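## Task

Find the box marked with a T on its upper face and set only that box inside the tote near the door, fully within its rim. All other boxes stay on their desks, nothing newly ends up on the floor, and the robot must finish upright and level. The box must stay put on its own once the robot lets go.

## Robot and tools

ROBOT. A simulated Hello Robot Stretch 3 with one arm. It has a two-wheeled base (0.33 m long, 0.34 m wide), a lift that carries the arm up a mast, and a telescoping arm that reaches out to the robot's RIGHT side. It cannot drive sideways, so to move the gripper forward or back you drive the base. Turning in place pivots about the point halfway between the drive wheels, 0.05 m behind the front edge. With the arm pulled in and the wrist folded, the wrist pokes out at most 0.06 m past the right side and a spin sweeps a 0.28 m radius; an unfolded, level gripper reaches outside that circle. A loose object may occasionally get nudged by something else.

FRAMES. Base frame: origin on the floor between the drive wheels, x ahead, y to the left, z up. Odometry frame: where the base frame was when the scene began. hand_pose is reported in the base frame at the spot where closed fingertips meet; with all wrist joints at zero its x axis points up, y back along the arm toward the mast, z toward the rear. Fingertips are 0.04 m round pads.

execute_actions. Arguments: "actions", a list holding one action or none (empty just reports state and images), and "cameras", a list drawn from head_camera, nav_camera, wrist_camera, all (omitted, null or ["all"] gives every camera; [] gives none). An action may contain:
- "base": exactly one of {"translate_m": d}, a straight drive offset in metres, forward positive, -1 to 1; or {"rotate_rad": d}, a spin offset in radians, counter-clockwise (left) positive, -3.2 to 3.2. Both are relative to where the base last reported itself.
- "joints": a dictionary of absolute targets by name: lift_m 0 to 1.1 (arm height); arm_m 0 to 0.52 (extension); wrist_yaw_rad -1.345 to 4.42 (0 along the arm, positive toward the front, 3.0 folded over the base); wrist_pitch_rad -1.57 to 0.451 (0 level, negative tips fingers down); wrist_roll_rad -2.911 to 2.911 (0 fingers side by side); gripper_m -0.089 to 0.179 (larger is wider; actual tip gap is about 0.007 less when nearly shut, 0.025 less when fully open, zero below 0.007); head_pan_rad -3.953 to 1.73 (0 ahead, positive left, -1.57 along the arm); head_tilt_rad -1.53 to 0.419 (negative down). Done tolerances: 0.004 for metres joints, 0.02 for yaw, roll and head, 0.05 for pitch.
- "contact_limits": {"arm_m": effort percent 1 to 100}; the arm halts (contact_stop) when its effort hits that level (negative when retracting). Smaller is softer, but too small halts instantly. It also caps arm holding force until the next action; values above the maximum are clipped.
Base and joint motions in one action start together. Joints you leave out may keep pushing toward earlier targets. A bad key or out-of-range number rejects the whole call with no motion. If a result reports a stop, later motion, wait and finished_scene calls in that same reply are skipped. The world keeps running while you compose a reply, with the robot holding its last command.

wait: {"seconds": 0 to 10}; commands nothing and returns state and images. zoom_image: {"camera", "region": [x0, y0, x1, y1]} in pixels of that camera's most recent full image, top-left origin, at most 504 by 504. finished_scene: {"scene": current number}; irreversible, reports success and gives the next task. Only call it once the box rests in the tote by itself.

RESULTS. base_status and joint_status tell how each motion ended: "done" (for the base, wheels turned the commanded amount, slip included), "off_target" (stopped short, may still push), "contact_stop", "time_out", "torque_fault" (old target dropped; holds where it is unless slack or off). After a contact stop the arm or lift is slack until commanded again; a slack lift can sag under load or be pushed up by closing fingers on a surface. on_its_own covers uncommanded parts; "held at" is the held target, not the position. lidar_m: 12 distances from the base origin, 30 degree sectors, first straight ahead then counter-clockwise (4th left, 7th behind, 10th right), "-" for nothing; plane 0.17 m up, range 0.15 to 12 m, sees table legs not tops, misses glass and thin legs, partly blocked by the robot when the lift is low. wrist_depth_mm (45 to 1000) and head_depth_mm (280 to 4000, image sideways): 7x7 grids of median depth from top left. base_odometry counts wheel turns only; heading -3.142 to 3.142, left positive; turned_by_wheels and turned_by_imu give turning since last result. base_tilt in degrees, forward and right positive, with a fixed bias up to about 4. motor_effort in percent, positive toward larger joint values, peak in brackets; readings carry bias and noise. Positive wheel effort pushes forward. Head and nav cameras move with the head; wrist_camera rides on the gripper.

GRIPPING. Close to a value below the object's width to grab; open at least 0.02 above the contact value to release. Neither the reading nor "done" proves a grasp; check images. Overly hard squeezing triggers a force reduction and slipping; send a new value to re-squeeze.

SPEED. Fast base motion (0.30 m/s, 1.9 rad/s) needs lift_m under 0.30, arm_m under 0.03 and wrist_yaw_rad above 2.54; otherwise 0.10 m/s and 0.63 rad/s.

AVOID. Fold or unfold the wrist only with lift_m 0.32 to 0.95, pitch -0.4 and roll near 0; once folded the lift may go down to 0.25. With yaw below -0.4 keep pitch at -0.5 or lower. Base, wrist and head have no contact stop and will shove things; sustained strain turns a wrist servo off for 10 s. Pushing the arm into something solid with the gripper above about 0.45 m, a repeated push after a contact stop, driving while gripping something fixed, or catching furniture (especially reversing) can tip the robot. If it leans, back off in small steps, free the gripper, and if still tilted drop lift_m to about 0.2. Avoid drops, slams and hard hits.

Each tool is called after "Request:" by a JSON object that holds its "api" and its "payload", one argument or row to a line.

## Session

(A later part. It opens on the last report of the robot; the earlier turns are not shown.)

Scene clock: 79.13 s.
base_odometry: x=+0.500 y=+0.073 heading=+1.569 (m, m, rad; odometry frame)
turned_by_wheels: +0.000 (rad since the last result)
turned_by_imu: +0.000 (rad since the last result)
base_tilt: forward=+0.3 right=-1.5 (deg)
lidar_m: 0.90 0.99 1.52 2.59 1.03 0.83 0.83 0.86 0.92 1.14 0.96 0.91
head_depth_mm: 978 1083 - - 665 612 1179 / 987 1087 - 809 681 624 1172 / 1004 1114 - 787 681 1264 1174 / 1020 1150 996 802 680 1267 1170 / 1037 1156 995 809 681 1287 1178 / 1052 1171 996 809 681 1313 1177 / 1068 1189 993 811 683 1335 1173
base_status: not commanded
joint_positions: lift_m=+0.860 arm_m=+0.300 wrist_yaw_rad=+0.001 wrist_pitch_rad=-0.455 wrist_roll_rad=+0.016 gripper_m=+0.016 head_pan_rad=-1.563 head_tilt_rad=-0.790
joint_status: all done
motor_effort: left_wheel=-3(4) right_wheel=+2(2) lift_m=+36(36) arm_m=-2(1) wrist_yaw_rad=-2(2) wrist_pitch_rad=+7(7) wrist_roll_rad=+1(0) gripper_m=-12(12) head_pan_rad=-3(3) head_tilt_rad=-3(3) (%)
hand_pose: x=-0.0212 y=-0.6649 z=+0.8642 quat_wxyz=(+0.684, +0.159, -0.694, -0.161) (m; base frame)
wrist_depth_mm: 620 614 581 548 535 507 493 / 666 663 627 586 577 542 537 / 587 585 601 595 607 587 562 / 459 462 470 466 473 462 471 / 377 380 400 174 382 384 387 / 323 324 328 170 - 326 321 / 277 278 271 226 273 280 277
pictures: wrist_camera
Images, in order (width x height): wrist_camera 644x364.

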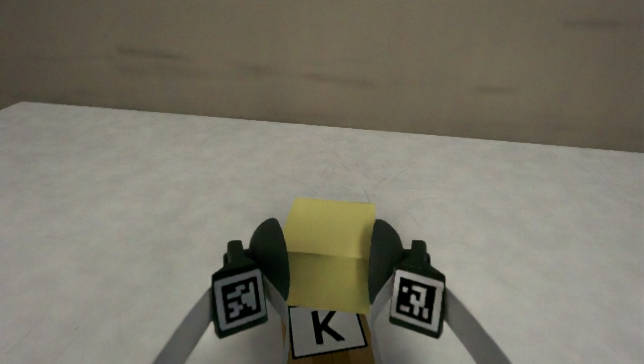

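Request:
{"api": "execute_actions", "payload": {
  "actions": [
    {"joints":{"lift_m":0.803}}
  ],
  "cameras": []
}}

Request:
{"api": "execute_actions", "payload": {
  "actions": [
    {"joints":{"gripper_m":0.12}}
  ],
  "cameras": []
}}

Request:
{"api": "execute_actions", "payload": {
  "actions": [
    {"joints":{"arm_m":0,"lift_m":0.9}}
  ],
  "cameras": ["wrist_camera"]
}}

Request:
{"api": "execute_actions", "payload": {
  "actions": [
    {"base":{"rotate_rad":1.75},"joints":{"wrist_yaw_rad":3.0,"wrist_pitch_rad":-0.4,"gripper_m":0.03,"head_pan_rad":0.5,"head_tilt_rad":-0.5}}
  ],
  "cameras": []
}}

Request:
{"api": "execute_actions", "payload": {
  "actions": [
    {"joints":{"lift_m":0.25}}
  ],
  "cameras": []
}}

Request:
{"api": "execute_actions", "payload": {
  "actions": [
    {"base":{"translate_m":1}}
  ],
  "cameras": []
}}

Request:
{"api": "execute_actions", "payload": {
  "actions": [
    {"base":{"translate_m":0.85},"joints":{"head_pan_rad":1.7}}
  ],
  "cameras": ["head_camera","nav_camera"]
}}

Scene clock: 94.40 s.
base_odometry: x=+0.500 y=+0.073 heading=+1.569 (m, m, rad; odometry frame)
turned_by_wheels: +0.000 (rad since the last result)
turned_by_imu: +0.001 (rad since the last result)
base_tilt: forward=+0.2 right=-1.4 (deg)
lidar_m: 0.90 0.99 1.52 2.59 1.03 0.83 0.83 0.86 0.92 1.15 0.96 0.91
head_depth_mm: 972 1093 1027 - - 624 1173 / 988 1115 1068 760 682 624 1174 / 1004 1132 1063 758 682 1261 1183 / 1022 1145 1028 789 682 1264 1175 / 1035 1149 992 807 680 1286 1178 / 1051 1170 996 808 681 1319 1176 / 1070 1190 992 809 681 1346 1180
base_status: not commanded
joint_positions: lift_m=+0.803 arm_m=+0.300 wrist_yaw_rad=+0.001 wrist_pitch_rad=-0.455 wrist_roll_rad=+0.016 gripper_m=+0.016 head_pan_rad=-1.563 head_tilt_rad=-0.790
joint_status: all done
motor_effort: left_wheel=-3(3) right_wheel=+1(2) lift_m=+22(34) arm_m=-2(2) wrist_yaw_rad=-2(1) wrist_pitch_rad=+7(7) wrist_roll_rad=+0(0) gripper_m=-13(12) head_pan_rad=-4(3) head_tilt_rad=-3(3) (%)
hand_pose: x=-0.0212 y=-0.6649 z=+0.8078 quat_wxyz=(+0.684, +0.159, -0.694, -0.161) (m; base frame)
wrist_depth_mm: 612 605 576 561 527 502 507 / 661 642 608 590 578 560 528 / 468 467 470 470 479 465 474 / 361 366 365 368 365 368 363 / 299 299 306 173 304 299 302 / 255 254 258 171 - 255 255 / 221 219 214 173 214 221 221
pictures: none
No camera images: the call's "cameras" was empty. Leave "cameras" out to get every camera's image.

Scene clock: 95.93 s.
base_odometry: x=+0.500 y=+0.073 heading=+1.569 (m, m, rad; odometry frame)
turned_by_wheels: +0.000 (rad since the last result)
turned_by_imu: +0.000 (rad since the last result)
base_tilt: forward=+0.3 right=-1.5 (deg)
lidar_m: 0.90 0.99 1.52 2.59 1.03 0.83 0.83 0.86 0.92 1.14 0.96 0.91
head_depth_mm: 973 1095 1030 - - 624 1173 / 985 1111 1066 758 681 623 1175 / 1003 1129 1066 757 682 1265 1178 / 1019 1145 1029 788 680 1266 1178 / 1035 1146 999 809 680 1288 1179 / 1051 1175 992 809 681 1312 1177 / 1068 1189 1000 811 681 1331 1175
base_status: not commanded
joint_positions: lift_m=+0.803 arm_m=+0.300 wrist_yaw_rad=+0.001 wrist_pitch_rad=-0.455 wrist_roll_rad=+0.016 gripper_m=+0.120 head_pan_rad=-1.563 head_tilt_rad=-0.790
joint_status: all done
motor_effort: left_wheel=-4(4) right_wheel=+3(2) lift_m=+22(22) arm_m=-2(2) wrist_yaw_rad=-1(2) wrist_pitch_rad=+7(7) wrist_roll_rad=+1(0) gripper_m=+1(80) head_pan_rad=-3(5) head_tilt_rad=-3(3) (%)
hand_pose: x=-0.0212 y=-0.6649 z=+0.8078 quat_wxyz=(+0.684, +0.159, -0.694, -0.161) (m; base frame)
wrist_depth_mm: 606 613 565 542 531 515 495 / 663 627 612 597 569 552 527 / 469 471 475 470 471 471 467 / 367 371 363 368 367 369 366 / 299 298 303 175 297 300 299 / 254 263 255 170 251 - 255 / 222 212 220 172 215 215 220
pictures: none
No camera images: the call's "cameras" was empty. Leave "cameras" out to get every camera's image.

Scene clock: 99.37 s.
base_odometry: x=+0.500 y=+0.073 heading=+1.569 (m, m, rad; odometry frame)
turned_by_wheels: +0.000 (rad since the last result)
turned_by_imu: +0.001 (rad since the last result)
base_tilt: forward=+0.2 right=-1.5 (deg)
lidar_m: 0.90 0.99 1.53 2.59 1.03 0.83 0.83 0.86 0.92 1.15 0.96 0.91
head_depth_mm: 973 1088 993 807 - - - / 986 1113 999 809 - - - / 1003 1134 998 808 - - - / 1013 1147 994 801 682 1288 1180 / 1037 1149 992 808 666 1287 1174 / 1047 1167 995 807 681 1316 1181 / 1068 1187 999 809 681 1345 1182
base_status: not commanded
joint_positions: lift_m=+0.900 arm_m=+0.001 wrist_yaw_rad=+0.001 wrist_pitch_rad=-0.455 wrist_roll_rad=+0.016 gripper_m=+0.120 head_pan_rad=-1.563 head_tilt_rad=-0.790
joint_status: all done
motor_effort: left_wheel=-4(3) right_wheel=+2(2) lift_m=+35(39) arm_m=-1(3) wrist_yaw_rad=-2(2) wrist_pitch_rad=+6(7) wrist_roll_rad=+0(0) gripper_m=+1(1) head_pan_rad=-4(3) head_tilt_rad=-3(3) (%)
hand_pose: x=-0.0212 y=-0.3651 z=+0.9042 quat_wxyz=(+0.684, +0.159, -0.694, -0.161) (m; base frame)
wrist_depth_mm: 875 868 846 829 783 759 732 / 941 922 875 864 837 818 790 / 685 676 688 685 679 686 698 / 524 527 532 483 539 529 533 / 441 436 441 443 442 439 438 / 368 379 373 376 373 - 370 / 322 311 325 321 322 312 322
pictures: wrist_camera
Images, in order (width x height): wrist_camera 644x364.

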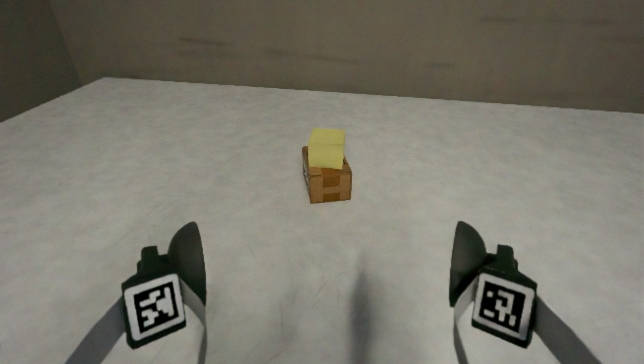

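Scene clock: 103.13 s.
base_odometry: x=+0.500 y=+0.073 heading=-2.964 (m, m, rad; odometry frame)
turned_by_wheels: +1.750 (rad since the last result)
turned_by_imu: +1.778 (rad since the last result)
base_tilt: forward=+0.2 right=-1.5 (deg)
lidar_m: 1.49 0.92 0.82 0.82 0.99 1.14 1.15 0.96 0.90 0.91 1.09 2.04
head_depth_mm: 1254 1384 1555 1760 1941 1656 1373 / 1130 1234 1364 1538 1732 1651 1357 / 1026 1118 1223 1354 1508 1598 1366 / 944 1016 1100 1203 1344 1495 1358 / 870 935 1008 1095 1196 1322 1363 / 808 865 929 1001 1090 1189 1288 / 756 805 858 921 994 1079 1178
base_status: done
joint_positions: lift_m=+0.900 arm_m=+0.001 wrist_yaw_rad=+2.997 wrist_pitch_rad=-0.420 wrist_roll_rad=+0.016 gripper_m=+0.030 head_pan_rad=+0.493 head_tilt_rad=-0.507
joint_status: all done
motor_effort: left_wheel=-3(8) right_wheel=+2(7) lift_m=+35(35) arm_m=-2(2) wrist_yaw_rad=+3(5) wrist_pitch_rad=+8(7) wrist_roll_rad=+0(0) gripper_m=+0(80) head_pan_rad=+3(41) head_tilt_rad=+2(17) (%)
hand_pose: x=+0.0110 y=+0.0763 z=+0.9119 quat_wxyz=(+0.198, +0.706, +0.096, +0.674) (m; base frame)
wrist_depth_mm: 929 - 835 797 743 729 703 / - - 877 829 801 781 761 / 751 - 926 943 870 830 795 / 576 573 - - 964 911 859 / 464 490 - - - - 933 / 405 - - - - - - / - - - - - - -
pictures: none
No camera images: the call's "cameras" was empty. Leave "cameras" out to get every camera's image.

Scene clock: 109.87 s.
base_odometry: x=+0.500 y=+0.073 heading=-2.964 (m, m, rad; odometry frame)
turned_by_wheels: +0.000 (rad since the last result)
turned_by_imu: +0.001 (rad since the last result)
base_tilt: forward=+0.3 right=-1.5 (deg)
lidar_m: 1.49 0.93 0.82 0.83 0.99 1.15 1.15 0.96 0.90 0.91 1.09 2.04
head_depth_mm: 1249 1382 1552 1757 1930 1654 1359 / 1125 1234 1368 1534 1741 1640 1364 / 1025 1112 1227 1352 1514 1596 1366 / 945 1019 1106 1212 1335 1500 1359 / 868 939 1009 1094 1199 1331 1363 / 809 865 926 1002 1086 1191 1290 / 755 804 858 922 992 1076 1181
base_status: not commanded
joint_positions: lift_m=+0.250 arm_m=+0.001 wrist_yaw_rad=+2.997 wrist_pitch_rad=-0.420 wrist_roll_rad=+0.016 gripper_m=+0.030 head_pan_rad=+0.493 head_tilt_rad=-0.507
joint_status: all done
motor_effort: left_wheel=-4(4) right_wheel=+3(3) lift_m=+22(31) arm_m=-1(2) wrist_yaw_rad=+3(4) wrist_pitch_rad=+7(8) wrist_roll_rad=+1(0) gripper_m=+0(1) head_pan_rad=+3(2) head_tilt_rad=+2(2) (%)
hand_pose: x=+0.0109 y=+0.0764 z=+0.2625 quat_wxyz=(+0.198, +0.706, +0.096, +0.674) (m; base frame)
wrist_depth_mm: 651 - 817 775 757 719 698 / 728 - 885 832 810 789 724 / 757 - 918 875 847 827 804 / 698 702 683 690 706 674 695 / 563 568 599 574 558 564 558 / 473 488 - - 479 482 475 / - - - - 395 404 408
pictures: none
No camera images: the call's "cameras" was empty. Leave "cameras" out to get every camera's image.

Scene clock: 114.80 s.
base_odometry: x=-0.484 y=-0.104 heading=-2.964 (m, m, rad; odometry frame)
turned_by_wheels: +0.000 (rad since the last result)
turned_by_imu: +0.011 (rad since the last result)
base_tilt: forward=+0.2 right=-1.5 (deg)
lidar_m: 1.67 0.56 0.50 0.51 0.61 1.16 1.90 1.36 1.22 1.23 1.49 1.65
head_depth_mm: 1633 1741 1850 1978 1994 1641 1368 / 661 724 805 2011 1915 1593 1365 / 602 655 719 792 889 1008 1168 / 554 600 650 714 787 880 1000 / 513 550 596 646 706 779 871 / 478 510 549 590 643 701 775 / 446 475 507 544 586 637 698
base_status: done
joint_positions: lift_m=+0.250 arm_m=+0.001 wrist_yaw_rad=+2.998 wrist_pitch_rad=-0.420 wrist_roll_rad=+0.016 gripper_m=+0.030 head_pan_rad=+0.493 head_tilt_rad=-0.506
joint_status: not commanded
motor_effort: left_wheel=-4(7) right_wheel=+2(7) lift_m=+22(22) arm_m=-2(2) wrist_yaw_rad=+2(3) wrist_pitch_rad=+8(8) wrist_roll_rad=+0(0) gripper_m=-1(0) head_pan_rad=+3(3) head_tilt_rad=+2(2) (%)
hand_pose: x=+0.0108 y=+0.0764 z=+0.2625 quat_wxyz=(+0.198, +0.706, +0.096, +0.674) (m; base frame)
wrist_depth_mm: 591 - 536 501 482 458 438 / 647 - 574 539 515 488 474 / 705 694 626 593 557 537 503 / 683 687 685 650 601 575 533 / 573 570 590 560 572 560 557 / 464 491 - - 473 476 464 / - - - - 399 408 407
pictures: none
No camera images: the call's "cameras" was empty. Leave "cameras" out to get every camera's image.

Scene clock: 119.33 s.
base_odometry: x=-1.321 y=-0.254 heading=-2.964 (m, m, rad; odometry frame)
turned_by_wheels: +0.000 (rad since the last result)
turned_by_imu: +0.009 (rad since the last result)
base_tilt: forward=+0.2 right=-1.5 (deg)
lidar_m: 0.88 1.06 2.05 0.24 0.27 0.53 2.67 1.67 1.50 1.51 0.95 0.87
head_depth_mm: 316 351 428 553 1859 1595 1364 / - - 306 335 398 506 696 / - - - - 300 324 375 / - - - - - 288 314 / - - - - - 300 342 / - - - - 291 324 368 / - - - - - - -
base_status: done
joint_positions: lift_m=+0.250 arm_m=+0.001 wrist_yaw_rad=+2.998 wrist_pitch_rad=-0.420 wrist_roll_rad=+0.016 gripper_m=+0.030 head_pan_rad=+1.693 head_tilt_rad=-0.506
joint_status: all done
motor_effort: left_wheel=-4(7) right_wheel=+2(8) lift_m=+22(22) arm_m=-1(2) wrist_yaw_rad=+2(2) wrist_pitch_rad=+8(8) wrist_roll_rad=+1(1) gripper_m=+0(1) head_pan_rad=+2(40) head_tilt_rad=+2(1) (%)
hand_pose: x=+0.0108 y=+0.0764 z=+0.2625 quat_wxyz=(+0.198, +0.706, +0.096, +0.674) (m; base frame)
wrist_depth_mm: 289 - 257 383 - - - / 314 - 279 424 - - - / 353 338 305 458 938 903 901 / 401 380 335 510 707 701 686 / 449 420 361 540 556 560 550 / 463 464 - - 476 480 469 / - - - - 400 404 408
pictures: head_camera (sideways: a quarter turn clockwise sets it upright), nav_camera (sideways: a quarter turn counterclockwise sets it upright)
Images, in order (width x height): head_camera 896x504, nav_camera 672x504.

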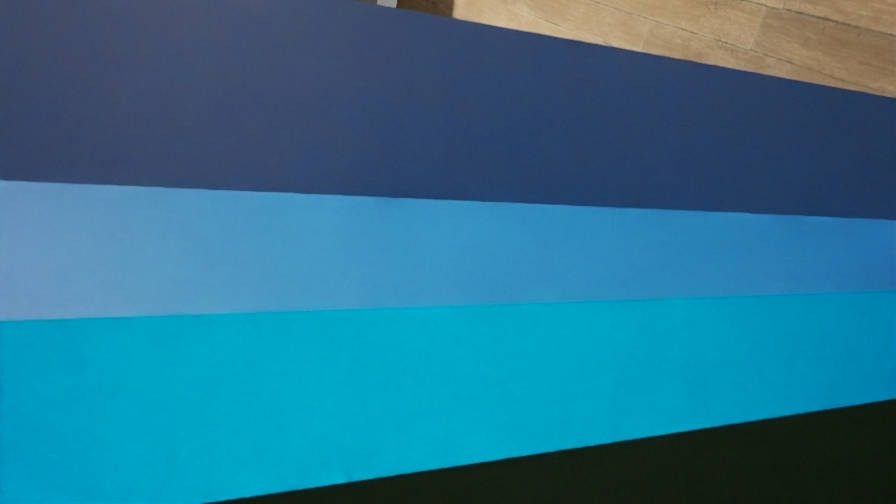

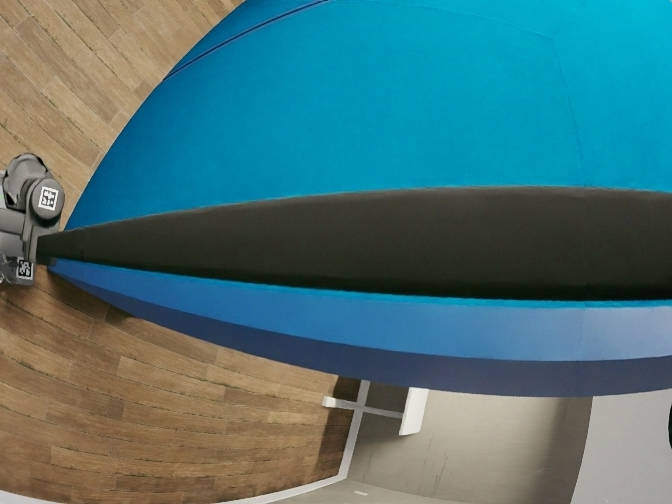

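Close. Partition end is directly left.

Request:
{"api": "execute_actions", "payload": {
  "actions": [
    {"base":{"translate_m":0.42},"joints":{"head_pan_rad":0}}
  ],
  "cameras": []
}}

Request:
{"api": "execute_actions", "payload": {
  "actions": [
    {"base":{"rotate_rad":1.2}}
  ],
  "cameras": []
}}

Request:
{"api": "execute_actions", "payload": {
  "actions": [
    {"base":{"translate_m":0.9},"joints":{"head_pan_rad":1.5,"head_tilt_rad":-0.35}}
  ],
  "cameras": ["head_camera","nav_camera"]
}}

Scene clock: 132.70 s.
base_odometry: x=-1.734 y=-0.328 heading=-2.964 (m, m, rad; odometry frame)
turned_by_wheels: +0.000 (rad since the last result)
turned_by_imu: +0.005 (rad since the last result)
base_tilt: forward=+0.2 right=-1.5 (deg)
lidar_m: 0.48 0.59 1.14 2.66 0.53 0.49 2.91 1.83 1.64 0.81 0.53 0.48
head_depth_mm: 368 393 423 458 500 549 610 / 379 407 439 476 521 577 644 / 392 422 457 497 546 606 679 / 406 437 475 518 572 636 719 / 419 454 494 543 602 673 766 / 435 471 515 567 632 713 820 / 450 490 538 595 668 758 881
base_status: done
joint_positions: lift_m=+0.250 arm_m=+0.001 wrist_yaw_rad=+2.998 wrist_pitch_rad=-0.420 wrist_roll_rad=+0.016 gripper_m=+0.030 head_pan_rad=+0.007 head_tilt_rad=-0.506
joint_status: all done
motor_effort: left_wheel=-3(7) right_wheel=+2(8) lift_m=+23(22) arm_m=-2(2) wrist_yaw_rad=+3(2) wrist_pitch_rad=+8(8) wrist_roll_rad=+0(1) gripper_m=+0(1) head_pan_rad=-4(42) head_tilt_rad=+2(2) (%)
hand_pose: x=+0.0107 y=+0.0764 z=+0.2626 quat_wxyz=(+0.198, +0.706, +0.096, +0.674) (m; base frame)
wrist_depth_mm: 462 - - - - - 835 / 479 - - - - - 792 / 499 577 913 902 894 913 763 / 502 617 687 682 673 687 676 / 511 568 582 555 549 569 550 / 477 489 - - 480 477 474 / - - - - 391 403 405
pictures: none
No camera images: the call's "cameras" was empty. Leave "cameras" out to get every camera's image.

Scene clock: 134.83 s.
base_odometry: x=-1.734 y=-0.328 heading=-1.764 (m, m, rad; odometry frame)
turned_by_wheels: +1.200 (rad since the last result)
turned_by_imu: +1.215 (rad since the last result)
base_tilt: forward=+0.2 right=-1.5 (deg)
lidar_m: 1.68 0.70 0.50 0.49 2.40 1.72 1.64 0.68 0.50 0.48 0.50 0.67
head_depth_mm: 1484 1481 1466 1506 1500 1507 1333 / 2188 2199 2203 2227 2005 1646 1366 / 2646 2862 3092 2785 2057 1641 1369 / 2663 2868 3135 2775 2057 1638 1367 / 2659 2874 3079 2767 2050 1638 1368 / 2642 2881 3136 2777 2052 1643 1360 / 2657 2809 3086 2771 2054 1647 1361
base_status: done
joint_positions: lift_m=+0.250 arm_m=+0.001 wrist_yaw_rad=+2.998 wrist_pitch_rad=-0.420 wrist_roll_rad=+0.016 gripper_m=+0.030 head_pan_rad=+0.007 head_tilt_rad=-0.506
joint_status: not commanded
motor_effort: left_wheel=-3(9) right_wheel=+1(8) lift_m=+23(22) arm_m=-1(1) wrist_yaw_rad=+2(2) wrist_pitch_rad=+8(8) wrist_roll_rad=+0(1) gripper_m=+0(0) head_pan_rad=-4(3) head_tilt_rad=+1(2) (%)
hand_pose: x=+0.0107 y=+0.0764 z=+0.2626 quat_wxyz=(+0.198, +0.706, +0.096, +0.674) (m; base frame)
wrist_depth_mm: - - - 541 489 516 550 / - - - 584 532 566 - / 917 944 872 634 582 616 882 / 686 694 692 643 641 673 692 / 559 577 578 553 554 568 569 / 474 489 - - 486 469 464 / - - - - 391 408 403
pictures: none
No camera images: the call's "cameras" was empty. Leave "cameras" out to get every camera's image.

Scene clock: 139.47 s.
base_odometry: x=-1.907 y=-1.211 heading=-1.764 (m, m, rad; odometry frame)
turned_by_wheels: +0.000 (rad since the last result)
turned_by_imu: +0.009 (rad since the last result)
base_tilt: forward=+0.2 right=-1.5 (deg)
lidar_m: 1.65 2.28 3.06 1.50 0.62 0.70 1.88 0.67 0.48 0.46 0.47 0.64
head_depth_mm: 2946 3110 3234 3415 2604 1938 1545 / 2917 3108 3206 3216 2600 1927 1545 / 2894 3096 3166 3361 2611 1938 1538 / 2869 3027 3156 3388 2600 1929 1538 / 2864 3023 3179 3329 2596 1924 1542 / 2819 2964 3144 3244 2465 1926 1538 / 1985 2086 2166 2255 2110 1643 1489
base_status: done
joint_positions: lift_m=+0.250 arm_m=+0.001 wrist_yaw_rad=+2.998 wrist_pitch_rad=-0.420 wrist_roll_rad=+0.016 gripper_m=+0.030 head_pan_rad=+1.493 head_tilt_rad=-0.359
joint_status: all done
motor_effort: left_wheel=-4(6) right_wheel=+2(8) lift_m=+22(22) arm_m=-1(2) wrist_yaw_rad=+2(2) wrist_pitch_rad=+8(8) wrist_roll_rad=+0(0) gripper_m=+0(0) head_pan_rad=+3(42) head_tilt_rad=+3(14) (%)
hand_pose: x=+0.0107 y=+0.0764 z=+0.2626 quat_wxyz=(+0.198, +0.706, +0.096, +0.674) (m; base frame)
wrist_depth_mm: - - - - - - - / - - - - - - - / 534 723 923 913 909 910 928 / 557 655 699 697 690 705 693 / 572 571 583 554 562 567 562 / 475 494 - - 479 467 477 / - - - - 397 409 412
pictures: head_camera (sideways: a quarter turn clockwise sets it upright), nav_camera (sideways: a quarter turn counterclockwise sets it upright)
Images, in order (width x height): head_camera 896x504, nav_camera 672x504.

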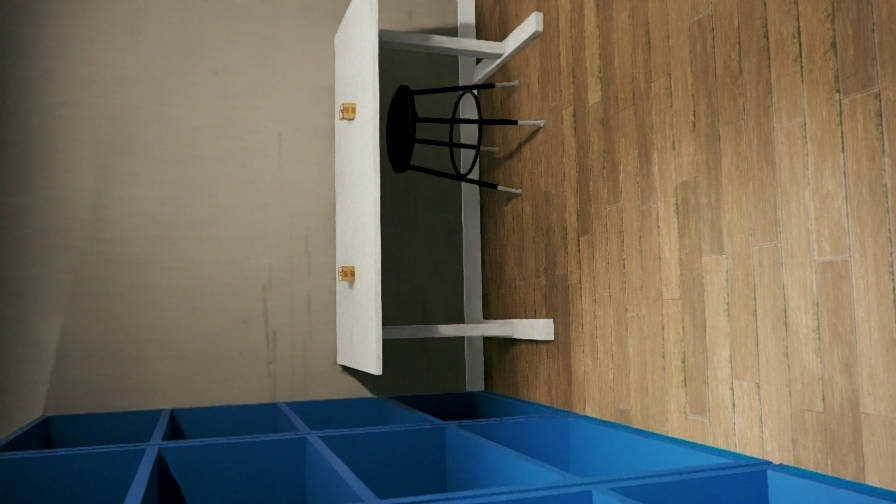

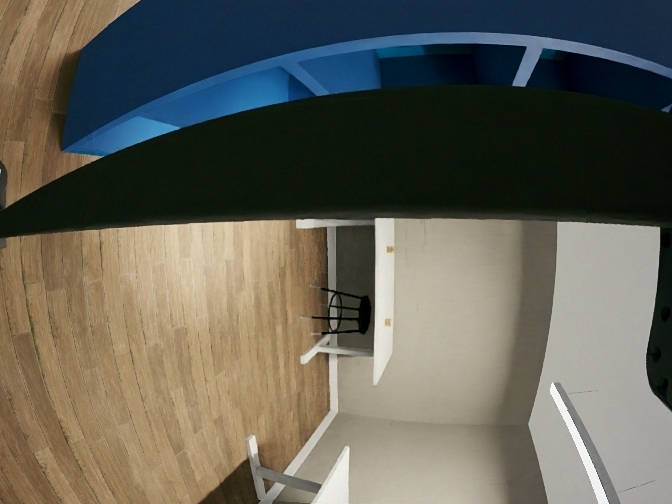

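Request:
{"api": "execute_actions", "payload": {
  "actions": [
    {"base":{"rotate_rad":1.3},"joints":{"head_pan_rad":-0.8}}
  ],
  "cameras": ["head_camera","nav_camera"]
}}

Request:
{"api": "execute_actions", "payload": {
  "actions": [
    {"base":{"translate_m":1},"joints":{"head_pan_rad":-1.3,"head_tilt_rad":-0.5}}
  ],
  "cameras": ["head_camera","nav_camera"]
}}

Scene clock: 147.60 s.
base_odometry: x=-1.907 y=-1.211 heading=-0.465 (m, m, rad; odometry frame)
turned_by_wheels: +1.300 (rad since the last result)
turned_by_imu: +1.316 (rad since the last result)
base_tilt: forward=+0.2 right=-1.5 (deg)
lidar_m: 3.07 1.42 0.61 0.94 0.98 0.54 0.46 0.46 0.52 0.87 1.78 2.36
head_depth_mm: 1902 2006 2097 1788 2239 1938 1550 / 1990 2090 2197 1780 2396 1942 1553 / 2092 2181 2298 1929 2513 1940 1540 / 2161 2303 2435 2085 2594 1932 1543 / 2290 2435 2552 2248 2579 1930 1547 / 2410 2558 2689 2340 2506 1916 1541 / 2572 2723 2894 3082 2577 1929 1533
base_status: done
joint_positions: lift_m=+0.250 arm_m=+0.001 wrist_yaw_rad=+2.998 wrist_pitch_rad=-0.420 wrist_roll_rad=+0.016 gripper_m=+0.030 head_pan_rad=-0.793 head_tilt_rad=-0.359
joint_status: all done
motor_effort: left_wheel=-3(9) right_wheel=+2(10) lift_m=+22(22) arm_m=-1(2) wrist_yaw_rad=+2(2) wrist_pitch_rad=+8(8) wrist_roll_rad=+1(0) gripper_m=+1(0) head_pan_rad=-4(45) head_tilt_rad=+3(3) (%)
hand_pose: x=+0.0107 y=+0.0764 z=+0.2626 quat_wxyz=(+0.198, +0.706, +0.096, +0.674) (m; base frame)
wrist_depth_mm: - - - - 735 559 - / - - - - 777 602 - / 918 945 896 913 804 660 792 / 691 695 692 702 697 661 688 / 553 565 599 565 561 567 560 / 472 484 - - 478 475 480 / - - - - 399 407 404
pictures: head_camera (sideways: a quarter turn clockwise sets it upright), nav_camera (sideways: a quarter turn counterclockwise sets it upright)
Images, in order (width x height): head_camera 896x504, nav_camera 672x504.

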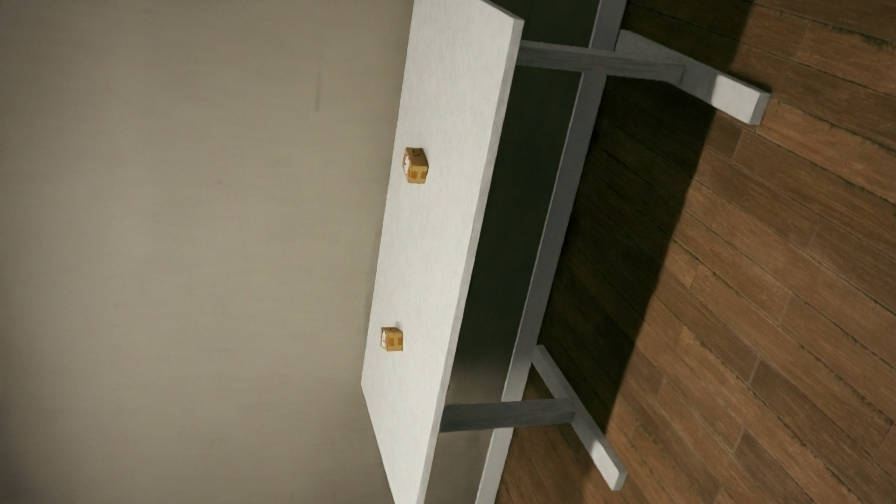

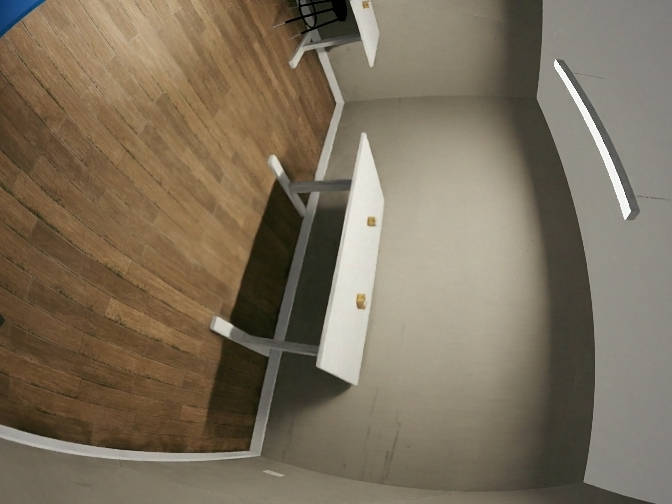

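Scene clock: 152.53 s.
base_odometry: x=-1.013 y=-1.659 heading=-0.465 (m, m, rad; odometry frame)
turned_by_wheels: +0.000 (rad since the last result)
turned_by_imu: +0.010 (rad since the last result)
base_tilt: forward=+0.2 right=-1.5 (deg)
lidar_m: 1.70 1.51 0.77 0.82 0.87 0.76 1.41 1.41 1.61 1.57 1.60 2.21
head_depth_mm: 1653 1771 1850 1419 1908 1680 1385 / 1659 1782 1860 1428 2119 1675 1377 / 1645 1780 1851 1421 2112 1675 1377 / 1661 1784 1866 1412 2112 1678 1381 / 1645 1778 1858 1419 2103 1672 1380 / 1647 1778 1862 1410 2098 1662 1384 / 1651 1773 1841 1407 2037 1657 1374
base_status: done
joint_positions: lift_m=+0.250 arm_m=+0.001 wrist_yaw_rad=+2.998 wrist_pitch_rad=-0.420 wrist_roll_rad=+0.016 gripper_m=+0.030 head_pan_rad=-1.293 head_tilt_rad=-0.494
joint_status: all done
motor_effort: left_wheel=-3(6) right_wheel=+2(9) lift_m=+22(22) arm_m=-2(2) wrist_yaw_rad=+1(1) wrist_pitch_rad=+8(8) wrist_roll_rad=+0(0) gripper_m=+0(1) head_pan_rad=-4(31) head_tilt_rad=-2(12) (%)
hand_pose: x=+0.0107 y=+0.0764 z=+0.2626 quat_wxyz=(+0.198, +0.706, +0.096, +0.674) (m; base frame)
wrist_depth_mm: 826 - - - 761 - - / 877 - - 962 887 - - / 730 728 740 785 839 888 933 / 617 637 694 699 686 687 699 / 568 561 596 563 562 567 571 / 474 491 - - 476 479 473 / - - - - 400 399 406
pictures: head_camera (sideways: a quarter turn clockwise sets it upright), nav_camera (sideways: a quarter turn counterclockwise sets it upright)
Images, in order (width x height): head_camera 896x504, nav_camera 672x504.

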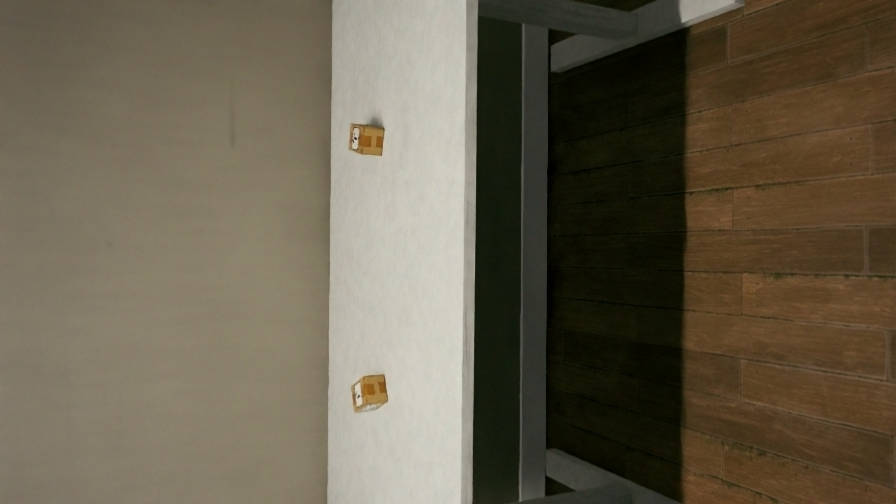

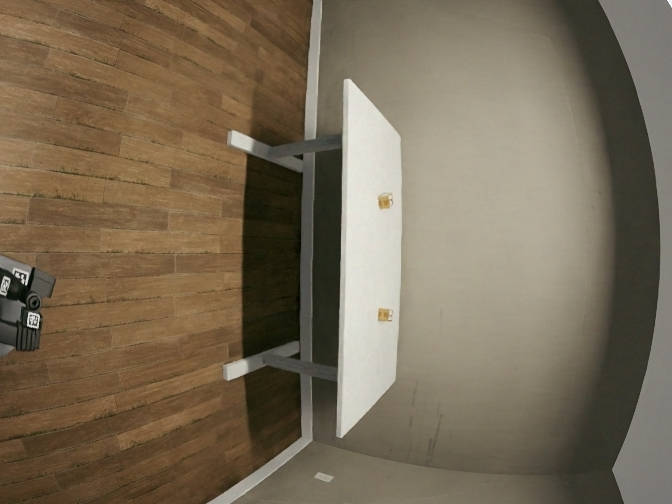

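Request:
{"api": "zoom_image", "payload": {
  "camera": "head_camera",
  "region": [320,100,420,180]
}}

Request:
{"api": "zoom_image", "payload": {
  "camera": "head_camera",
  "region": [320,350,420,430]
}}

Region (320, 100, 420, 180) of head_camera's 896x504 image, scaled by 5.040, with more detail than that image has; it fills the top 403 rows of this view, and the rest is white.

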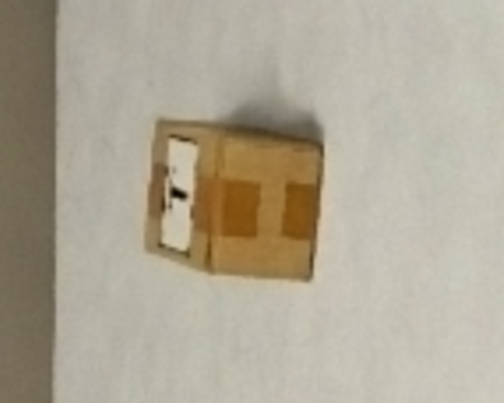

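Region (320, 350, 420, 430) of head_camera's 896x504 image, scaled by 5.040, with more detail than that image has; it fills the top 403 rows of this view, and the rest is white.

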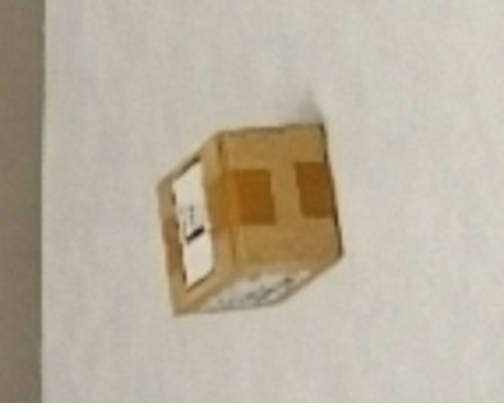

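Request:
{"api": "execute_actions", "payload": {
  "actions": [
    {"base":{"rotate_rad":-1.55}}
  ],
  "cameras": []
}}

Request:
{"api": "execute_actions", "payload": {
  "actions": [
    {"base":{"translate_m":0.72}}
  ],
  "cameras": []
}}

Request:
{"api": "execute_actions", "payload": {
  "actions": [
    {"base":{"rotate_rad":1.82},"joints":{"lift_m":0.9,"head_pan_rad":-1.57,"head_tilt_rad":-0.8}}
  ],
  "cameras": ["head_camera"]
}}

Request:
{"api": "execute_actions", "payload": {
  "actions": [
    {"joints":{"wrist_yaw_rad":0,"wrist_pitch_rad":-0.45,"gripper_m":0.15}}
  ]
}}

Scene clock: 172.10 s.
base_odometry: x=-1.013 y=-1.659 heading=-2.015 (m, m, rad; odometry frame)
turned_by_wheels: -1.550 (rad since the last result)
turned_by_imu: -1.566 (rad since the last result)
base_tilt: forward=+0.2 right=-1.5 (deg)
lidar_m: 1.58 1.60 2.23 2.09 1.50 0.77 0.86 0.82 0.76 1.41 1.41 1.63
head_depth_mm: 1183 1280 1386 1506 1655 1677 1385 / 1193 1282 1383 1509 1660 1675 1385 / 1195 1280 1396 1518 1667 1667 1377 / 1193 1284 1379 1518 1661 1667 1376 / 1190 1289 1385 1531 1676 1660 1381 / 1193 1281 1390 1530 1686 1661 1372 / 1198 1289 1395 1535 1694 1659 1375
base_status: done
joint_positions: lift_m=+0.250 arm_m=+0.001 wrist_yaw_rad=+2.998 wrist_pitch_rad=-0.420 wrist_roll_rad=+0.016 gripper_m=+0.030 head_pan_rad=-1.293 head_tilt_rad=-0.494
joint_status: not commanded
motor_effort: left_wheel=+0(8) right_wheel=-2(8) lift_m=+23(23) arm_m=-2(1) wrist_yaw_rad=+2(2) wrist_pitch_rad=+8(8) wrist_roll_rad=+0(0) gripper_m=+0(0) head_pan_rad=-4(4) head_tilt_rad=-2(2) (%)
hand_pose: x=+0.0107 y=+0.0764 z=+0.2626 quat_wxyz=(+0.198, +0.706, +0.096, +0.674) (m; base frame)
wrist_depth_mm: - - - - - - - / - - - - - - - / 908 909 882 879 933 916 930 / 695 687 704 704 705 686 684 / 562 578 570 562 554 562 565 / 474 489 - - 480 472 472 / - - - - 393 408 411
pictures: none
No camera images: the call's "cameras" was empty. Leave "cameras" out to get every camera's image.

Scene clock: 176.23 s.
base_odometry: x=-1.323 y=-2.309 heading=-2.014 (m, m, rad; odometry frame)
turned_by_wheels: +0.000 (rad since the last result)
turned_by_imu: +0.008 (rad since the last result)
base_tilt: forward=+0.2 right=-1.5 (deg)
lidar_m: 0.86 1.24 1.12 2.09 2.31 2.04 1.46 1.35 1.41 1.23 1.23 1.42
head_depth_mm: 1022 1101 1188 1301 1430 1563 1377 / 1022 1107 1193 1314 1441 1580 1375 / 1033 1108 1202 1315 1443 1574 1379 / 1031 1109 1208 1322 1451 1570 1370 / 1035 1115 1215 1323 1454 1571 1384 / 1050 1120 1222 1325 1456 1579 1379 / 1047 1126 1222 1332 1473 1578 1374
base_status: done
joint_positions: lift_m=+0.250 arm_m=+0.001 wrist_yaw_rad=+2.998 wrist_pitch_rad=-0.420 wrist_roll_rad=+0.016 gripper_m=+0.030 head_pan_rad=-1.293 head_tilt_rad=-0.494
joint_status: not commanded
motor_effort: left_wheel=+0(8) right_wheel=-2(5) lift_m=+23(23) arm_m=-1(1) wrist_yaw_rad=+2(2) wrist_pitch_rad=+8(8) wrist_roll_rad=+0(0) gripper_m=+1(0) head_pan_rad=-5(4) head_tilt_rad=-2(2) (%)
hand_pose: x=+0.0107 y=+0.0764 z=+0.2626 quat_wxyz=(+0.198, +0.706, +0.096, +0.674) (m; base frame)
wrist_depth_mm: - - - - - - - / - - - - - - - / 900 912 903 897 919 911 917 / 711 698 689 710 685 699 706 / 566 567 583 563 562 549 573 / 471 491 - - 481 469 473 / - - - - 394 408 407
pictures: none
No camera images: the call's "cameras" was empty. Leave "cameras" out to get every camera's image.

Scene clock: 182.97 s.
base_odometry: x=-1.323 y=-2.309 heading=-0.195 (m, m, rad; odometry frame)
turned_by_wheels: +1.820 (rad since the last result)
turned_by_imu: +1.846 (rad since the last result)
base_tilt: forward=+0.2 right=-1.5 (deg)
lidar_m: 2.06 2.04 1.46 1.35 1.76 1.28 1.23 1.27 0.86 1.24 1.15 1.12
head_depth_mm: 1085 1192 996 809 - - 1155 / 1085 1191 995 808 695 - 1164 / 1087 1193 936 807 696 - - / 1085 1197 995 809 696 - 1148 / 1086 1189 997 810 696 - 1158 / 1089 1197 997 809 712 1363 1180 / 1093 1195 995 807 713 1339 1173
base_status: done
joint_positions: lift_m=+0.900 arm_m=+0.001 wrist_yaw_rad=+2.998 wrist_pitch_rad=-0.420 wrist_roll_rad=+0.016 gripper_m=+0.030 head_pan_rad=-1.563 head_tilt_rad=-0.790
joint_status: all done
motor_effort: left_wheel=-4(9) right_wheel=+3(8) lift_m=+36(35) arm_m=-2(1) wrist_yaw_rad=+2(2) wrist_pitch_rad=+8(8) wrist_roll_rad=+0(0) gripper_m=+0(0) head_pan_rad=-4(25) head_tilt_rad=-3(19) (%)
hand_pose: x=+0.0107 y=+0.0764 z=+0.9120 quat_wxyz=(+0.197, +0.706, +0.096, +0.674) (m; base frame)
wrist_depth_mm: - - - - - - - / - - - - - - - / - - - - - - - / - - - - - - - / - - - - - - - / - - - - - - - / - - - - - - -
pictures: head_camera (sideways: a quarter turn clockwise sets it upright)
Images, in order (width x height): head_camera 896x504.

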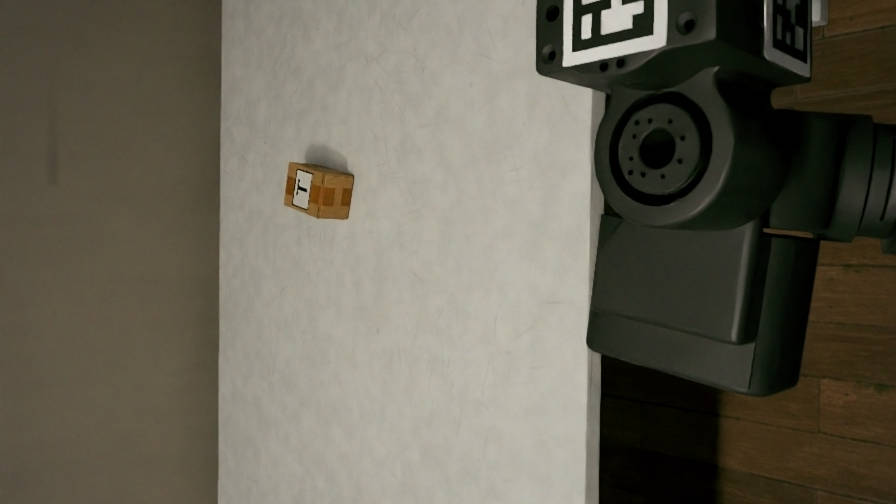

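Scene clock: 185.47 s.
base_odometry: x=-1.323 y=-2.309 heading=-0.195 (m, m, rad; odometry frame)
turned_by_wheels: +0.000 (rad since the last result)
turned_by_imu: +0.001 (rad since the last result)
base_tilt: forward=+0.2 right=-1.5 (deg)
lidar_m: 2.07 2.04 1.46 1.35 1.76 1.28 1.23 1.27 0.86 1.24 1.15 1.12
head_depth_mm: 1083 1196 995 809 - - - / 1088 1189 994 808 681 - - / 1086 1196 936 821 - - - / 1084 1194 998 809 715 1313 1178 / 1083 1195 996 810 696 1342 1179 / 1090 1197 992 807 713 1336 1177 / 1090 1195 996 811 712 1338 1180
base_status: not commanded
joint_positions: lift_m=+0.900 arm_m=+0.001 wrist_yaw_rad=+0.003 wrist_pitch_rad=-0.461 wrist_roll_rad=+0.016 gripper_m=+0.150 head_pan_rad=-1.563 head_tilt_rad=-0.790
joint_status: all done
motor_effort: left_wheel=-4(4) right_wheel=+1(2) lift_m=+35(35) arm_m=-2(1) wrist_yaw_rad=-3(6) wrist_pitch_rad=+4(6) wrist_roll_rad=+1(0) gripper_m=+0(82) head_pan_rad=-3(3) head_tilt_rad=-3(3) (%)
hand_pose: x=-0.0209 y=-0.3642 z=+0.9028 quat_wxyz=(+0.683, +0.161, -0.693, -0.162) (m; base frame)
wrist_depth_mm: 902 870 895 850 896 862 883 / 918 942 934 926 936 929 942 / 597 687 660 646 679 684 - / 526 531 524 523 529 536 529 / 430 451 437 436 443 454 442 / 371 - 373 370 372 374 368 / 969 - 339 336 334 335 333
pictures: head_camera (sideways: a quarter turn clockwise sets it upright), nav_camera (sideways: a quarter turn counterclockwise sets it upright), wrist_camera
Images, in order (width x height): head_camera 896x504, nav_camera 672x504, wrist_camera 644x364.

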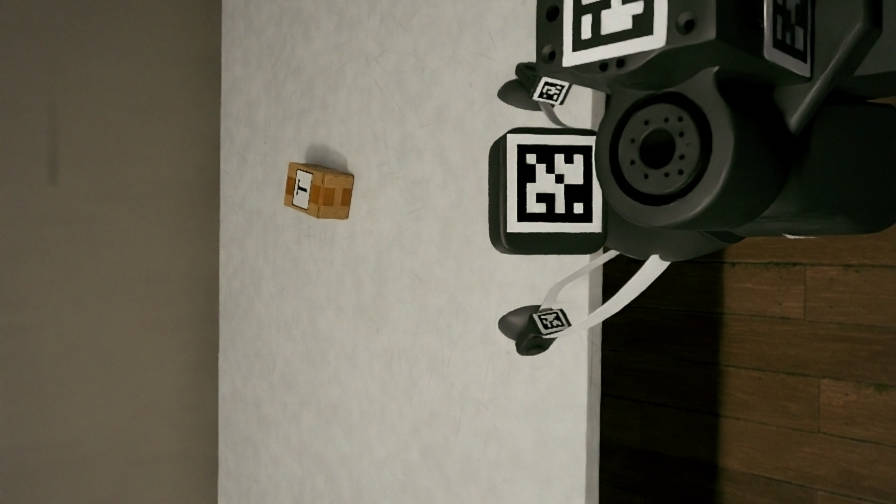

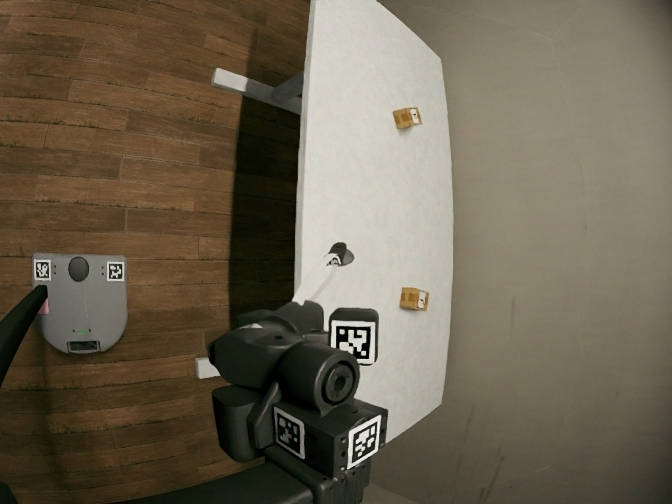

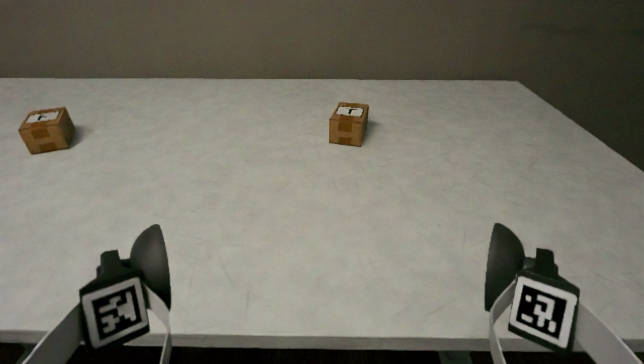

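Request:
{"api": "execute_actions", "payload": {
  "actions": [
    {"base":{"translate_m":-0.035},"joints":{"arm_m":0.36,"lift_m":0.77}}
  ],
  "cameras": ["wrist_camera"]
}}

Scene clock: 192.87 s.
base_odometry: x=-1.357 y=-2.303 heading=-0.195 (m, m, rad; odometry frame)
turned_by_wheels: +0.000 (rad since the last result)
turned_by_imu: +0.001 (rad since the last result)
base_tilt: forward=+0.3 right=-1.4 (deg)
lidar_m: 2.13 2.06 1.48 1.34 1.71 1.24 1.19 1.23 0.85 1.24 1.20 1.15
head_depth_mm: 1087 1195 992 831 - - 1157 / 1083 1187 1064 766 714 1332 1177 / 1082 1192 - 766 714 1334 1177 / 1088 1189 1029 788 713 1336 1177 / 1088 1190 997 810 713 1338 1178 / 1088 1187 998 807 715 1340 1175 / 1091 1195 995 807 713 1345 1175
base_status: done
joint_positions: lift_m=+0.770 arm_m=+0.360 wrist_yaw_rad=+0.001 wrist_pitch_rad=-0.462 wrist_roll_rad=+0.016 gripper_m=+0.150 head_pan_rad=-1.563 head_tilt_rad=-0.790
joint_status: all done
motor_effort: left_wheel=-3(7) right_wheel=+2(3) lift_m=+22(30) arm_m=+4(3) wrist_yaw_rad=-2(3) wrist_pitch_rad=+5(5) wrist_roll_rad=+1(0) gripper_m=+0(1) head_pan_rad=-3(4) head_tilt_rad=-3(3) (%)
hand_pose: x=-0.0212 y=-0.7232 z=+0.7731 quat_wxyz=(+0.683, +0.161, -0.693, -0.163) (m; base frame)
wrist_depth_mm: 576 566 570 568 576 560 575 / 540 542 526 532 529 547 543 / 390 391 386 297 390 394 391 / 302 301 304 246 303 303 303 / 250 259 251 251 251 259 252 / 212 - 213 213 213 212 212 / - 179 184 184 184 179 187
pictures: wrist_camera
Images, in order (width x height): wrist_camera 644x364.

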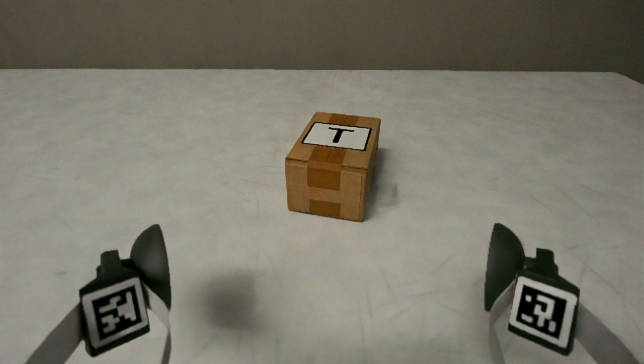

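Request:
{"api": "execute_actions", "payload": {
  "actions": [
    {"joints":{"arm_m":0.47,"lift_m":0.758,"wrist_yaw_rad":-0.05}}
  ],
  "cameras": ["wrist_camera"]
}}

Request:
{"api": "execute_actions", "payload": {
  "actions": [
    {"joints":{"gripper_m":0.015}}
  ],
  "cameras": ["wrist_camera"]
}}

Request:
{"api": "execute_actions", "payload": {
  "actions": [
    {"joints":{"lift_m":0.82}}
  ],
  "cameras": ["wrist_camera"]
}}

Scene clock: 202.07 s.
base_odometry: x=-1.357 y=-2.303 heading=-0.195 (m, m, rad; odometry frame)
turned_by_wheels: +0.000 (rad since the last result)
turned_by_imu: +0.001 (rad since the last result)
base_tilt: forward=+0.2 right=-1.4 (deg)
lidar_m: 2.13 2.06 1.48 1.34 1.71 1.24 1.19 1.24 0.85 1.24 1.20 1.15
head_depth_mm: 1084 1188 993 832 - - 1156 / 1088 1189 - 808 713 1331 1178 / 1086 1197 - 807 713 1342 1180 / 1086 1193 964 808 713 1344 1175 / 1090 1192 995 808 711 1339 1172 / 1091 1190 996 808 713 1335 1174 / 1088 1194 995 809 713 1335 1176
base_status: not commanded
joint_positions: lift_m=+0.758 arm_m=+0.470 wrist_yaw_rad=-0.048 wrist_pitch_rad=-0.462 wrist_roll_rad=+0.016 gripper_m=+0.150 head_pan_rad=-1.563 head_tilt_rad=-0.790
joint_status: all done
motor_effort: left_wheel=-4(4) right_wheel=+2(2) lift_m=+22(23) arm_m=+3(4) wrist_yaw_rad=-2(4) wrist_pitch_rad=+5(5) wrist_roll_rad=+0(0) gripper_m=+0(0) head_pan_rad=-4(3) head_tilt_rad=-3(3) (%)
hand_pose: x=-0.0321 y=-0.8329 z=+0.7611 quat_wxyz=(+0.679, +0.144, -0.697, -0.180) (m; base frame)
wrist_depth_mm: 462 456 463 471 475 488 478 / 487 481 494 516 504 513 510 / 358 357 362 361 356 367 365 / 284 283 283 197 282 284 287 / 233 241 225 162 234 242 232 / 201 - 186 142 197 198 197 / - 167 166 159 171 167 172
pictures: wrist_camera
Images, in order (width x height): wrist_camera 644x364.

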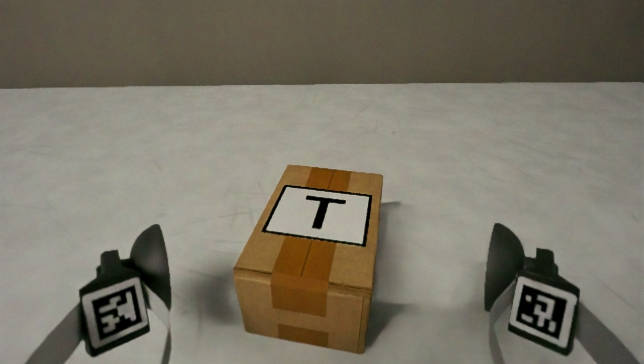

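Scene clock: 203.90 s.
base_odometry: x=-1.357 y=-2.303 heading=-0.195 (m, m, rad; odometry frame)
turned_by_wheels: +0.000 (rad since the last result)
turned_by_imu: +0.000 (rad since the last result)
base_tilt: forward=+0.2 right=-1.5 (deg)
lidar_m: 2.13 2.06 1.47 1.34 1.71 1.24 1.19 1.23 0.85 1.24 1.20 1.15
head_depth_mm: 1082 1188 993 829 - - 1161 / 1084 1189 - 809 712 1344 1175 / 1086 1195 - 809 715 1335 1181 / 1090 1191 997 809 714 1335 1166 / 1085 1194 998 807 713 1334 1175 / 1092 1191 999 811 713 1337 1172 / 1089 1188 994 806 713 1340 1174
base_status: not commanded
joint_positions: lift_m=+0.758 arm_m=+0.470 wrist_yaw_rad=-0.048 wrist_pitch_rad=-0.465 wrist_roll_rad=+0.016 gripper_m=+0.016 head_pan_rad=-1.563 head_tilt_rad=-0.790
joint_status: all done
motor_effort: left_wheel=-2(4) right_wheel=+2(2) lift_m=+22(22) arm_m=+3(4) wrist_yaw_rad=-2(2) wrist_pitch_rad=+6(6) wrist_roll_rad=+0(0) gripper_m=-19(92) head_pan_rad=-3(4) head_tilt_rad=-3(3) (%)
hand_pose: x=-0.0320 y=-0.8326 z=+0.7606 quat_wxyz=(+0.679, +0.145, -0.697, -0.181) (m; base frame)
wrist_depth_mm: 460 462 469 474 478 498 491 / 480 487 492 500 503 507 511 / 354 357 356 360 354 358 359 / 283 281 279 195 268 282 282 / 231 231 239 159 225 232 233 / 195 196 - 144 139 196 196 / 170 171 166 162 163 171 171
pictures: wrist_camera
Images, in order (width x height): wrist_camera 644x364.

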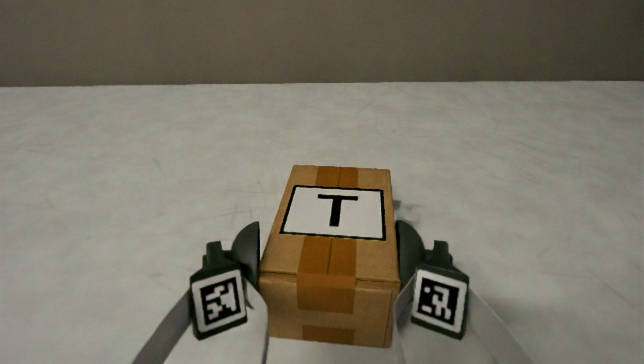

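Scene clock: 205.30 s.
base_odometry: x=-1.357 y=-2.303 heading=-0.195 (m, m, rad; odometry frame)
turned_by_wheels: +0.000 (rad since the last result)
turned_by_imu: +0.000 (rad since the last result)
base_tilt: forward=+0.2 right=-1.5 (deg)
lidar_m: 2.13 2.06 1.48 1.34 1.71 1.24 1.19 1.23 0.85 1.24 1.20 1.15
head_depth_mm: 1086 1194 1027 - - 1303 1166 / 1085 1183 959 788 716 1335 1171 / 1086 1179 933 809 713 1342 1180 / 1086 1191 958 808 714 1335 1173 / 1084 1193 998 810 714 1338 1174 / 1087 1190 992 809 712 1341 1178 / 1088 1189 996 807 713 1341 1175
base_status: not commanded
joint_positions: lift_m=+0.820 arm_m=+0.470 wrist_yaw_rad=-0.048 wrist_pitch_rad=-0.472 wrist_roll_rad=+0.016 gripper_m=+0.016 head_pan_rad=-1.563 head_tilt_rad=-0.790
joint_status: all done
motor_effort: left_wheel=-3(3) right_wheel=+2(2) lift_m=+36(40) arm_m=+3(3) wrist_yaw_rad=-2(2) wrist_pitch_rad=+9(9) wrist_roll_rad=+0(0) gripper_m=-19(21) head_pan_rad=-3(4) head_tilt_rad=-3(3) (%)
hand_pose: x=-0.0320 y=-0.8317 z=+0.8204 quat_wxyz=(+0.678, +0.147, -0.696, -0.183) (m; base frame)
wrist_depth_mm: 461 461 477 472 478 480 484 / 498 505 509 519 522 545 539 / 477 480 479 479 480 480 477 / 380 380 387 197 377 378 380 / 315 311 320 160 305 317 314 / 267 269 - 143 139 267 269 / 231 232 226 160 221 233 229
pictures: wrist_camera
Images, in order (width x height): wrist_camera 644x364.

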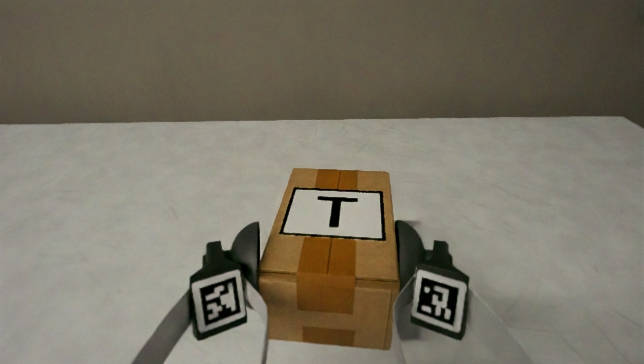

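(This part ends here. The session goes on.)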